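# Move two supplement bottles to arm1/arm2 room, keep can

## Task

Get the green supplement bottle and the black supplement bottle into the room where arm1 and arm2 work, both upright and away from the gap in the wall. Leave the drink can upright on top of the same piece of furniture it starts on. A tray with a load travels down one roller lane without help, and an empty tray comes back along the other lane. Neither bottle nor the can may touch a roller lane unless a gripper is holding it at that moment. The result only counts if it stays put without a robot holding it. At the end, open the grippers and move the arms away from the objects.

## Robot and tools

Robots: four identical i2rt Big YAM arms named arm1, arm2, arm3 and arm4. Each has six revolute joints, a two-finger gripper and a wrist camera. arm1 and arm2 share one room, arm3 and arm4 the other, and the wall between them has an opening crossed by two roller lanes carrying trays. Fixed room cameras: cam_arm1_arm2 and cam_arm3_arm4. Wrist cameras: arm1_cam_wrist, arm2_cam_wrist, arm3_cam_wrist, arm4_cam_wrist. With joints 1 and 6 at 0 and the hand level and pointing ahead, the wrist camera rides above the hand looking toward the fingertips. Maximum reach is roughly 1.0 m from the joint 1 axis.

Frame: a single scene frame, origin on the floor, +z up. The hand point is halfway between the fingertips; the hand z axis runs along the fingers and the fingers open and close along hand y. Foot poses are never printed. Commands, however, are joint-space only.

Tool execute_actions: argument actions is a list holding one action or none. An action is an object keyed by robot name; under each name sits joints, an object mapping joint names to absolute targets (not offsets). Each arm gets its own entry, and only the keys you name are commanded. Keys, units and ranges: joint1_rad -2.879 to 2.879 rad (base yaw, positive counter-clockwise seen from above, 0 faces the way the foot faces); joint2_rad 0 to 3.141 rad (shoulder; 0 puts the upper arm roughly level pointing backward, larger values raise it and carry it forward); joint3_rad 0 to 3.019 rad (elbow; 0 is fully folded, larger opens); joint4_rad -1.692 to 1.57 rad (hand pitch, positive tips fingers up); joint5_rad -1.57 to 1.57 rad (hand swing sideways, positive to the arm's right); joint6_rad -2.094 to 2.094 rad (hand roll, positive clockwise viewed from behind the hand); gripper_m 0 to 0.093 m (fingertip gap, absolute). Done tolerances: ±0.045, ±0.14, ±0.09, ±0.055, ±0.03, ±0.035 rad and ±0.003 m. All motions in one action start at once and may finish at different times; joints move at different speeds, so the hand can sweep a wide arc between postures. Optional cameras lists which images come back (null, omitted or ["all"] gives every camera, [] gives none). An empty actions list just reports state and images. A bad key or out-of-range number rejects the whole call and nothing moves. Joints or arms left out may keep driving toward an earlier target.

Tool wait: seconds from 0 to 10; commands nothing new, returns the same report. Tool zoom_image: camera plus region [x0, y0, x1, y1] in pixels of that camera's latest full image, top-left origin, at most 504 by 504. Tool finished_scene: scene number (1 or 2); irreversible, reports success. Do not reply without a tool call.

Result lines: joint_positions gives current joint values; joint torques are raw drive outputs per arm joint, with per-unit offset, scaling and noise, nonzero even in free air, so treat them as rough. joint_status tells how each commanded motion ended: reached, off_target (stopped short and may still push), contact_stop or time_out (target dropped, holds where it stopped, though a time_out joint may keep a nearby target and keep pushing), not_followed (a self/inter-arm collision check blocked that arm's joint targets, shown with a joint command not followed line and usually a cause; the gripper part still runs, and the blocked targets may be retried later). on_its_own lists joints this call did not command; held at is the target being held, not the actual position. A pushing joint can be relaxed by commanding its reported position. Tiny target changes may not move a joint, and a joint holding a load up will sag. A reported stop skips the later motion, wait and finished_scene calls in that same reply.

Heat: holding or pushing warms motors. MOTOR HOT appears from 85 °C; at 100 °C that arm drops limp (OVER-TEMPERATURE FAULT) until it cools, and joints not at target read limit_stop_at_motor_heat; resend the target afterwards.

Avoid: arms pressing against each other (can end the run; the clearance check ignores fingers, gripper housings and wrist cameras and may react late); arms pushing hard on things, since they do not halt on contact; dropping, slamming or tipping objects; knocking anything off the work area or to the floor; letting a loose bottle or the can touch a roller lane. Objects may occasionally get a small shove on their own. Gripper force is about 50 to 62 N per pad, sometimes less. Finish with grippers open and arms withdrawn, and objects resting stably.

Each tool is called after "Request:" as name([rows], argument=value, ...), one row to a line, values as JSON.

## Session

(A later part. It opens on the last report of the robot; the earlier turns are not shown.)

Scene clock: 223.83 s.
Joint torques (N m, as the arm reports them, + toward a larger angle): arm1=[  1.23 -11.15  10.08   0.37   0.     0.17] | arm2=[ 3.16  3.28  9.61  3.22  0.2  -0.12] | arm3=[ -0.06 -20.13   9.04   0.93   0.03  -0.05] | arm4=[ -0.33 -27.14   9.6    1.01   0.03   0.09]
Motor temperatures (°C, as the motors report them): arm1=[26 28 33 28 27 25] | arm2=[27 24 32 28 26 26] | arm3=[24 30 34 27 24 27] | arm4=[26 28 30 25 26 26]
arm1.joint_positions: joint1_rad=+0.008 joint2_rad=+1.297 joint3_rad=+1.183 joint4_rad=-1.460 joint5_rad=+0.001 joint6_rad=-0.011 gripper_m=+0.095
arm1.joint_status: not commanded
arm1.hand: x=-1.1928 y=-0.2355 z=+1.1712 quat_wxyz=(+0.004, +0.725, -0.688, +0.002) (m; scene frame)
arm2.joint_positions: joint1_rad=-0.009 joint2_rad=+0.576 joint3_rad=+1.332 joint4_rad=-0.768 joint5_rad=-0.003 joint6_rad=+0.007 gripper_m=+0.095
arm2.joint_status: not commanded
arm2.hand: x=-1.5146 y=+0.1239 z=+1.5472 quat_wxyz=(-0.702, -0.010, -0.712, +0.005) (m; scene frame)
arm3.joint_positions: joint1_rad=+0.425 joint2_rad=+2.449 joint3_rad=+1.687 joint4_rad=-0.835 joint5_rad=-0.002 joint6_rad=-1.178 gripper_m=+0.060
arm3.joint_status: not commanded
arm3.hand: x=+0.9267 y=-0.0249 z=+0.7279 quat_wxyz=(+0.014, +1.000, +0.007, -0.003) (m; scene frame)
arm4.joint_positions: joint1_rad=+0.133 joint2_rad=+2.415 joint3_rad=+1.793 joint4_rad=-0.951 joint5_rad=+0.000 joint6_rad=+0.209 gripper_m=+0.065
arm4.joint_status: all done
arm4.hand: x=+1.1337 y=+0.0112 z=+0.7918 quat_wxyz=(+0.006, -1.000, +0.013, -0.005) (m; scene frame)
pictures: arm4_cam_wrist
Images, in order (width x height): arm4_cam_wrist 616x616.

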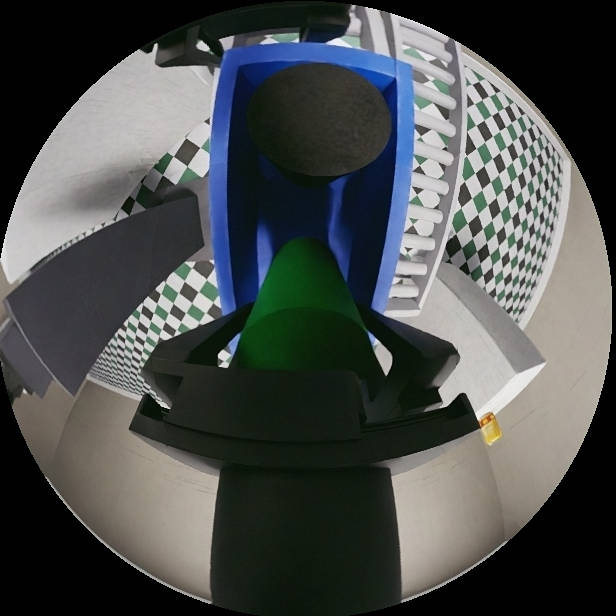

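Request:
execute_actions([
  {"arm4":{"joints":{"joint2_rad":2.43}}},
], cameras=[])

Request:
execute_actions([
  {"arm4":{"joints":{"gripper_m":0.084}}},
], cameras=["arm4_cam_wrist"])

Request:
execute_actions([
  {"arm4":{"joints":{"joint2_rad":2.15,"joint3_rad":1.75,"joint4_rad":-1.15}}},
], cameras=["arm4_cam_wrist","cam_arm3_arm4"])

Scene clock: 227.97 s.
Joint torques (N m, as the arm reports them, + toward a larger angle): arm1=[  1.22 -11.05  10.04   0.32  -0.01   0.18] | arm2=[ 2.11  3.47  9.56  2.91  0.14 -0.14] | arm3=[ -0.23 -19.14   8.76   0.87  -0.01  -0.04] | arm4=[ -0.28 -23.36   9.5    1.02   0.04   0.09]
Motor temperatures (°C, as the motors report them): arm1=[26 28 33 28 27 25] | arm2=[27 24 32 28 26 26] | arm3=[24 30 34 27 24 27] | arm4=[26 29 30 25 26 26]
arm1.joint_positions: joint1_rad=+0.008 joint2_rad=+1.297 joint3_rad=+1.183 joint4_rad=-1.460 joint5_rad=+0.001 joint6_rad=-0.011 gripper_m=+0.095
arm1.joint_status: not commanded
arm1.hand: x=-1.1928 y=-0.2355 z=+1.1712 quat_wxyz=(+0.004, +0.725, -0.688, +0.002) (m; scene frame)
arm2.joint_positions: joint1_rad=-0.009 joint2_rad=+0.576 joint3_rad=+1.332 joint4_rad=-0.768 joint5_rad=-0.003 joint6_rad=+0.007 gripper_m=+0.095
arm2.joint_status: not commanded
arm2.hand: x=-1.5146 y=+0.1239 z=+1.5472 quat_wxyz=(-0.702, -0.010, -0.712, +0.005) (m; scene frame)
arm3.joint_positions: joint1_rad=+0.425 joint2_rad=+2.449 joint3_rad=+1.687 joint4_rad=-0.835 joint5_rad=-0.002 joint6_rad=-1.178 gripper_m=+0.060
arm3.joint_status: not commanded
arm3.hand: x=+0.9267 y=-0.0249 z=+0.7279 quat_wxyz=(+0.014, +1.000, +0.007, -0.003) (m; scene frame)
arm4.joint_positions: joint1_rad=+0.133 joint2_rad=+2.417 joint3_rad=+1.793 joint4_rad=-0.950 joint5_rad=+0.000 joint6_rad=+0.209 gripper_m=+0.065
arm4.joint_status: all done
arm4.hand: x=+1.1339 y=+0.0113 z=+0.7909 quat_wxyz=(+0.006, -1.000, +0.013, -0.005) (m; scene frame)
pictures: none
No camera images: the call's "cameras" was empty. Leave "cameras" out to get every camera's image.

Scene clock: 228.70 s.
Joint torques (N m, as the arm reports them, + toward a larger angle): arm1=[  1.34 -11.33  10.07   0.33  -0.01   0.18] | arm2=[ 2.19  4.99  9.47  2.9   0.17 -0.11] | arm3=[  0.48 -18.28   8.9    0.96  -0.02  -0.01] | arm4=[ -0.35 -24.01   9.43   1.01   0.11   0.09]
Motor temperatures (°C, as the motors report them): arm1=[26 28 33 28 27 25] | arm2=[27 24 32 28 26 26] | arm3=[24 30 34 27 24 27] | arm4=[26 29 30 25 26 26]
arm1.joint_positions: joint1_rad=+0.008 joint2_rad=+1.297 joint3_rad=+1.183 joint4_rad=-1.460 joint5_rad=+0.001 joint6_rad=-0.011 gripper_m=+0.095
arm1.joint_status: not commanded
arm1.hand: x=-1.1928 y=-0.2355 z=+1.1712 quat_wxyz=(+0.004, +0.725, -0.688, +0.002) (m; scene frame)
arm2.joint_positions: joint1_rad=-0.009 joint2_rad=+0.576 joint3_rad=+1.332 joint4_rad=-0.768 joint5_rad=-0.003 joint6_rad=+0.007 gripper_m=+0.095
arm2.joint_status: not commanded
arm2.hand: x=-1.5146 y=+0.1239 z=+1.5472 quat_wxyz=(-0.702, -0.010, -0.712, +0.005) (m; scene frame)
arm3.joint_positions: joint1_rad=+0.425 joint2_rad=+2.449 joint3_rad=+1.687 joint4_rad=-0.835 joint5_rad=-0.002 joint6_rad=-1.178 gripper_m=+0.060
arm3.joint_status: not commanded
arm3.hand: x=+0.9267 y=-0.0249 z=+0.7279 quat_wxyz=(+0.014, +1.000, +0.007, -0.003) (m; scene frame)
arm4.joint_positions: joint1_rad=+0.133 joint2_rad=+2.426 joint3_rad=+1.793 joint4_rad=-0.950 joint5_rad=-0.002 joint6_rad=+0.210 gripper_m=+0.084
arm4.joint_status: all done
arm4.hand: x=+1.1365 y=+0.0116 z=+0.7851 quat_wxyz=(+0.006, -1.000, +0.013, -0.010) (m; scene frame)
pictures: arm4_cam_wrist
Images, in order (width x height): arm4_cam_wrist 616x616.

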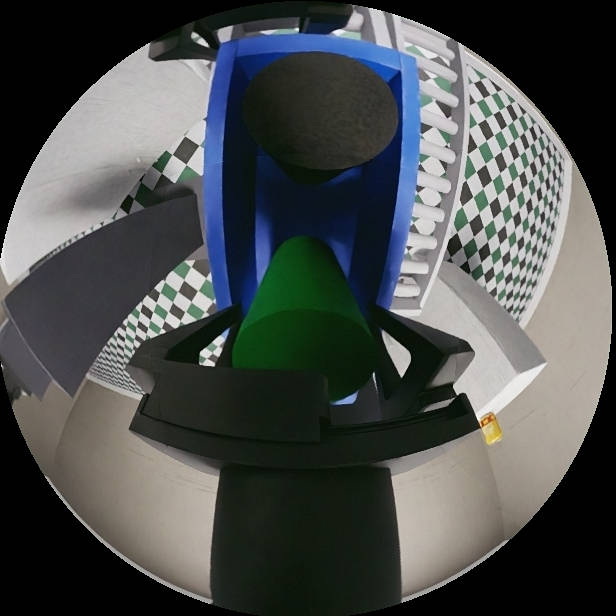

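Scene clock: 230.13 s.
Joint torques (N m, as the arm reports them, + toward a larger angle): arm1=[  0.97 -10.92  10.08   0.31  -0.01   0.16] | arm2=[ 2.74  4.25  9.61  2.97  0.12 -0.14] | arm3=[ -0.94 -18.77   8.84   0.85  -0.01   0.01] | arm4=[ -0.2  -23.59   9.44   0.24   0.14   0.09]
Motor temperatures (°C, as the motors report them): arm1=[26 28 33 28 27 25] | arm2=[27 24 32 28 26 26] | arm3=[24 30 34 27 24 27] | arm4=[26 29 30 25 26 26]
arm1.joint_positions: joint1_rad=+0.008 joint2_rad=+1.297 joint3_rad=+1.183 joint4_rad=-1.460 joint5_rad=+0.001 joint6_rad=-0.011 gripper_m=+0.095
arm1.joint_status: not commanded
arm1.hand: x=-1.1928 y=-0.2355 z=+1.1712 quat_wxyz=(+0.004, +0.725, -0.688, +0.002) (m; scene frame)
arm2.joint_positions: joint1_rad=-0.009 joint2_rad=+0.576 joint3_rad=+1.332 joint4_rad=-0.768 joint5_rad=-0.003 joint6_rad=+0.007 gripper_m=+0.095
arm2.joint_status: not commanded
arm2.hand: x=-1.5146 y=+0.1239 z=+1.5472 quat_wxyz=(-0.702, -0.010, -0.712, +0.005) (m; scene frame)
arm3.joint_positions: joint1_rad=+0.425 joint2_rad=+2.449 joint3_rad=+1.687 joint4_rad=-0.835 joint5_rad=-0.002 joint6_rad=-1.178 gripper_m=+0.060
arm3.joint_status: not commanded
arm3.hand: x=+0.9267 y=-0.0249 z=+0.7279 quat_wxyz=(+0.014, +1.000, +0.007, -0.003) (m; scene frame)
arm4.joint_positions: joint1_rad=+0.132 joint2_rad=+2.161 joint3_rad=+1.727 joint4_rad=-1.141 joint5_rad=-0.003 joint6_rad=+0.210 gripper_m=+0.084
arm4.joint_status: all done
arm4.hand: x=+1.1575 y=+0.0142 z=+0.9301 quat_wxyz=(+0.005, -1.000, +0.013, -0.006) (m; scene frame)
pictures: arm4_cam_wrist, cam_arm3_arm4
Images, in order (width x height): arm4_cam_wrist 616x616, cam_arm3_arm4 672x504.

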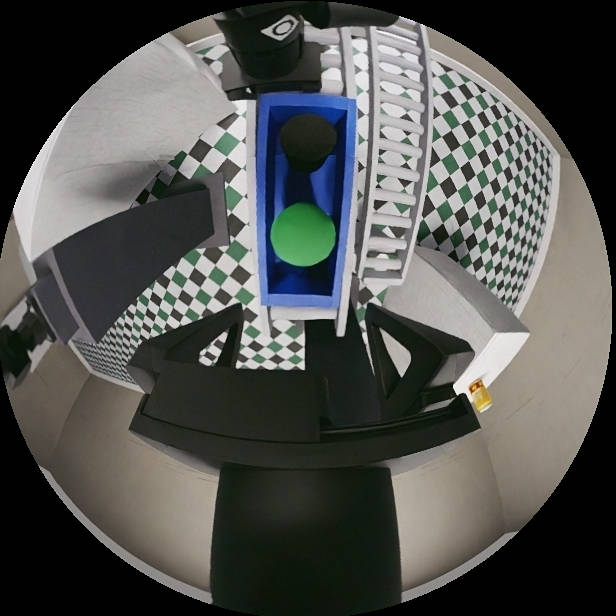

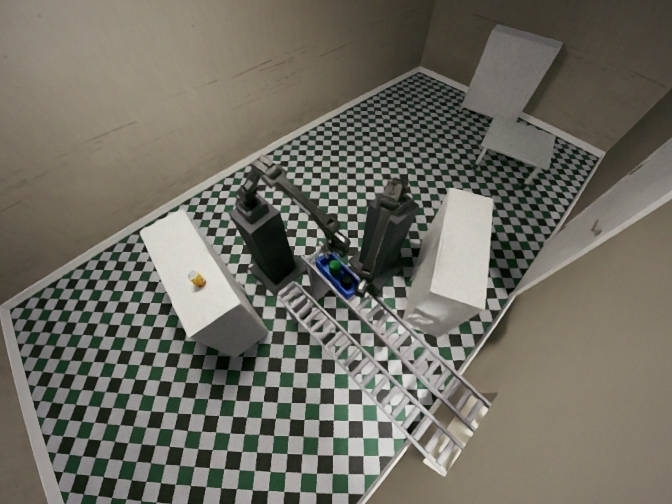

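Request:
execute_actions([
  {"arm4":{"joints":{"joint2_rad":1.5,"joint3_rad":1.3}},"arm3":{"joints":{"joint1_rad":0.5,"joint2_rad":1.8,"joint3_rad":1.5,"joint4_rad":-1.2}}},
], cameras=["cam_arm3_arm4"])

Request:
wait(seconds=10)

Scene clock: 235.50 s.
Joint torques (N m, as the arm reports them, + toward a larger angle): arm1=[  1.09 -11.09  10.13   0.39  -0.01   0.17] | arm2=[ 1.95  3.55  9.58  2.89  0.15 -0.11] | arm3=[  0.25 -15.54   9.26   0.2   -0.06  -0.05] | arm4=[ -0.07 -13.77   9.13   0.79   0.14   0.08]
Motor temperatures (°C, as the motors report them): arm1=[26 28 33 28 27 25] | arm2=[27 24 32 28 26 26] | arm3=[24 30 34 27 24 27] | arm4=[26 29 30 25 26 26]
arm1.joint_positions: joint1_rad=+0.008 joint2_rad=+1.297 joint3_rad=+1.183 joint4_rad=-1.460 joint5_rad=+0.001 joint6_rad=-0.011 gripper_m=+0.095
arm1.joint_status: not commanded
arm1.hand: x=-1.1928 y=-0.2355 z=+1.1712 quat_wxyz=(+0.004, +0.725, -0.688, +0.002) (m; scene frame)
arm2.joint_positions: joint1_rad=-0.009 joint2_rad=+0.576 joint3_rad=+1.332 joint4_rad=-0.768 joint5_rad=-0.003 joint6_rad=+0.007 gripper_m=+0.095
arm2.joint_status: not commanded
arm2.hand: x=-1.5146 y=+0.1239 z=+1.5472 quat_wxyz=(-0.702, -0.010, -0.712, +0.005) (m; scene frame)
arm3.joint_positions: joint1_rad=+0.508 joint2_rad=+1.802 joint3_rad=+1.486 joint4_rad=-1.188 joint5_rad=-0.002 joint6_rad=-1.177 gripper_m=+0.060
arm3.joint_status: all done
arm3.hand: x=+0.9183 y=-0.1104 z=+1.0374 quat_wxyz=(-0.029, +0.998, +0.048, -0.023) (m; scene frame)
arm4.joint_positions: joint1_rad=+0.132 joint2_rad=+1.506 joint3_rad=+1.293 joint4_rad=-1.144 joint5_rad=-0.003 joint6_rad=+0.210 gripper_m=+0.084
arm4.joint_status: all done
arm4.hand: x=+1.2981 y=+0.0382 z=+1.1225 quat_wxyz=(-0.016, -0.995, +0.012, +0.101) (m; scene frame)
pictures: cam_arm3_arm4
Images, in order (width x height): cam_arm3_arm4 672x504.

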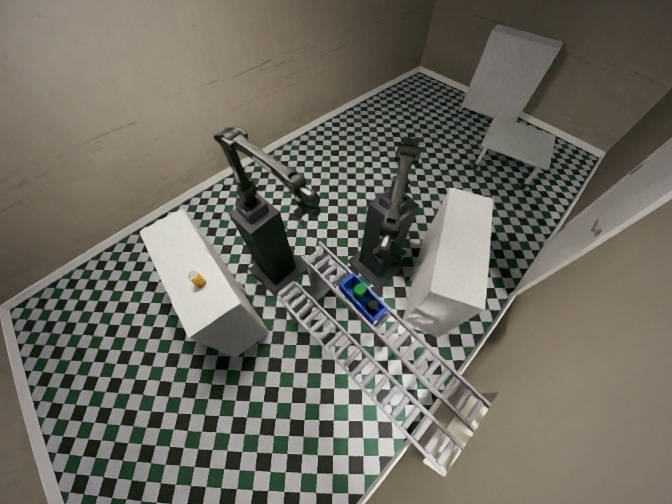

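Scene clock: 245.50 s.
Joint torques (N m, as the arm reports them, + toward a larger angle): arm1=[  1.32 -11.19  10.1    0.38   0.     0.17] | arm2=[ 2.4   4.16  9.52  3.    0.12 -0.12] | arm3=[ -0.68 -14.97   9.54  -0.08  -0.01   0.03] | arm4=[ -0.12 -13.9    9.19   0.8    0.14   0.08]
Motor temperatures (°C, as the motors report them): arm1=[26 28 33 28 27 25] | arm2=[27 24 32 28 26 26] | arm3=[24 29 34 27 24 27] | arm4=[26 28 30 25 26 26]
arm1.joint_positions: joint1_rad=+0.008 joint2_rad=+1.297 joint3_rad=+1.183 joint4_rad=-1.460 joint5_rad=+0.001 joint6_rad=-0.011 gripper_m=+0.095
arm1.joint_status: not commanded
arm1.hand: x=-1.1928 y=-0.2355 z=+1.1712 quat_wxyz=(+0.004, +0.725, -0.688, +0.002) (m; scene frame)
arm2.joint_positions: joint1_rad=-0.009 joint2_rad=+0.576 joint3_rad=+1.332 joint4_rad=-0.768 joint5_rad=-0.003 joint6_rad=+0.007 gripper_m=+0.095
arm2.joint_status: not commanded
arm2.hand: x=-1.5146 y=+0.1239 z=+1.5472 quat_wxyz=(-0.702, -0.010, -0.712, +0.005) (m; scene frame)
arm3.joint_positions: joint1_rad=+0.508 joint2_rad=+1.802 joint3_rad=+1.486 joint4_rad=-1.188 joint5_rad=-0.002 joint6_rad=-1.177 gripper_m=+0.060
arm3.joint_status: all done
arm3.hand: x=+0.9183 y=-0.1104 z=+1.0374 quat_wxyz=(-0.029, +0.998, +0.048, -0.023) (m; scene frame)
arm4.joint_positions: joint1_rad=+0.132 joint2_rad=+1.506 joint3_rad=+1.293 joint4_rad=-1.144 joint5_rad=-0.003 joint6_rad=+0.210 gripper_m=+0.084
arm4.joint_status: all done
arm4.hand: x=+1.2981 y=+0.0382 z=+1.1225 quat_wxyz=(-0.016, -0.995, +0.012, +0.101) (m; scene frame)
wait: 10.00 s; at rest by 0.27 s
pictures: arm1_cam_wrist, arm2_cam_wrist, arm3_cam_wrist, arm4_cam_wrist, cam_arm1_arm2, cam_arm3_arm4
Images, in order (width x height): arm1_cam_wrist 616x616, arm2_cam_wrist 616x616, arm3_cam_wrist 616x616, arm4_cam_wrist 616x616, cam_arm1_arm2 672x504, cam_arm3_arm4 672x504.

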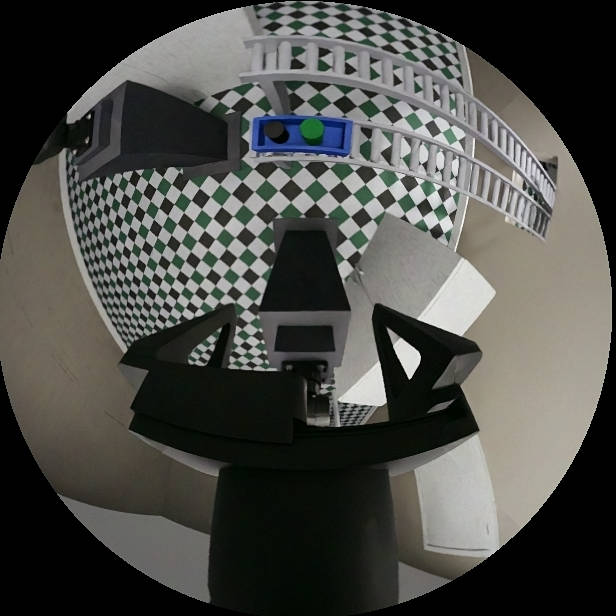

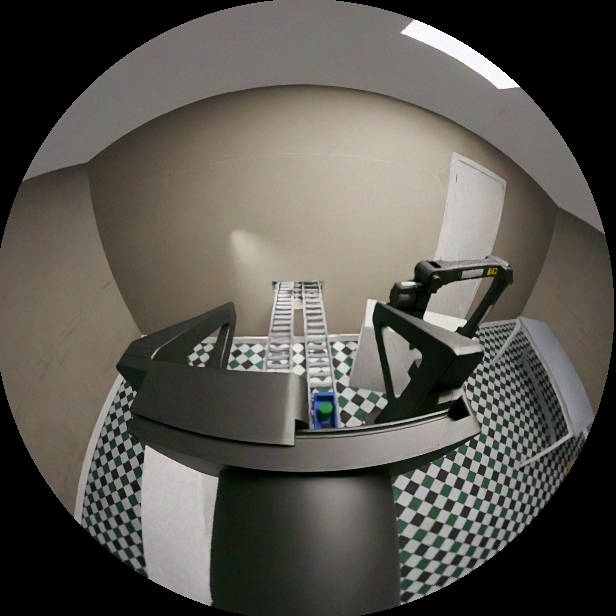

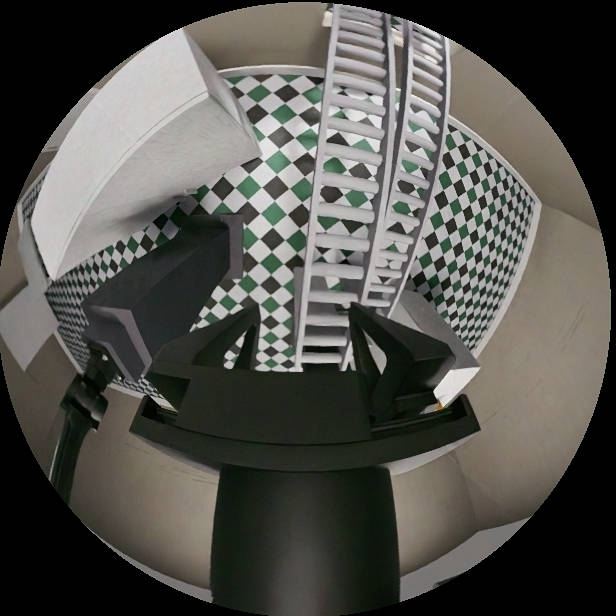

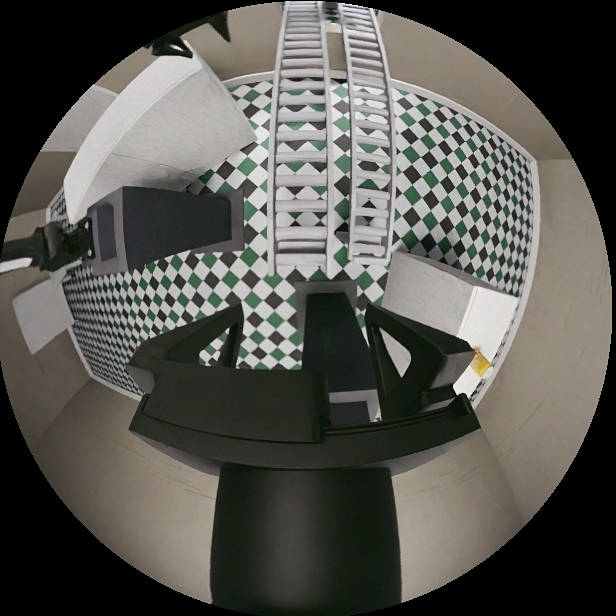

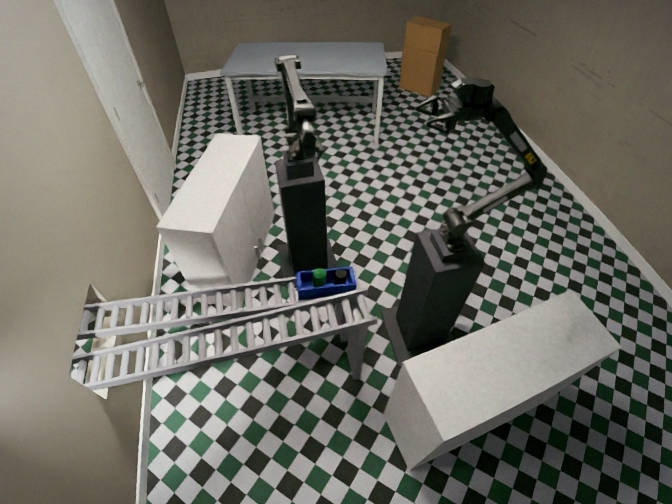

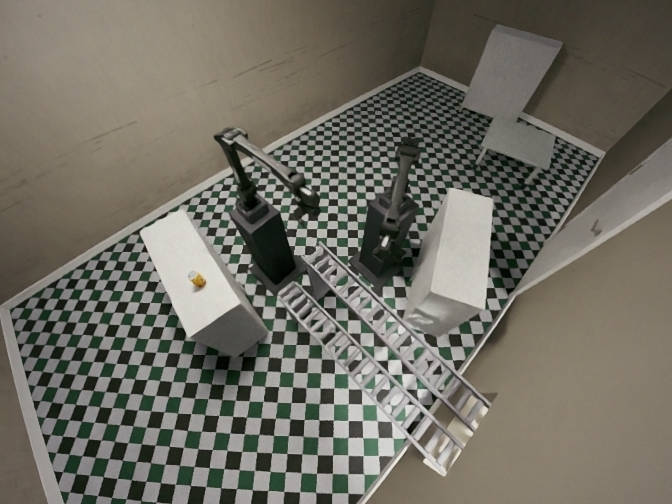

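Both bottles are standing in the room of arm1 and arm2, as the goal asks.

Request:
finished_scene(scene=1)

The scene is finished: the task was done.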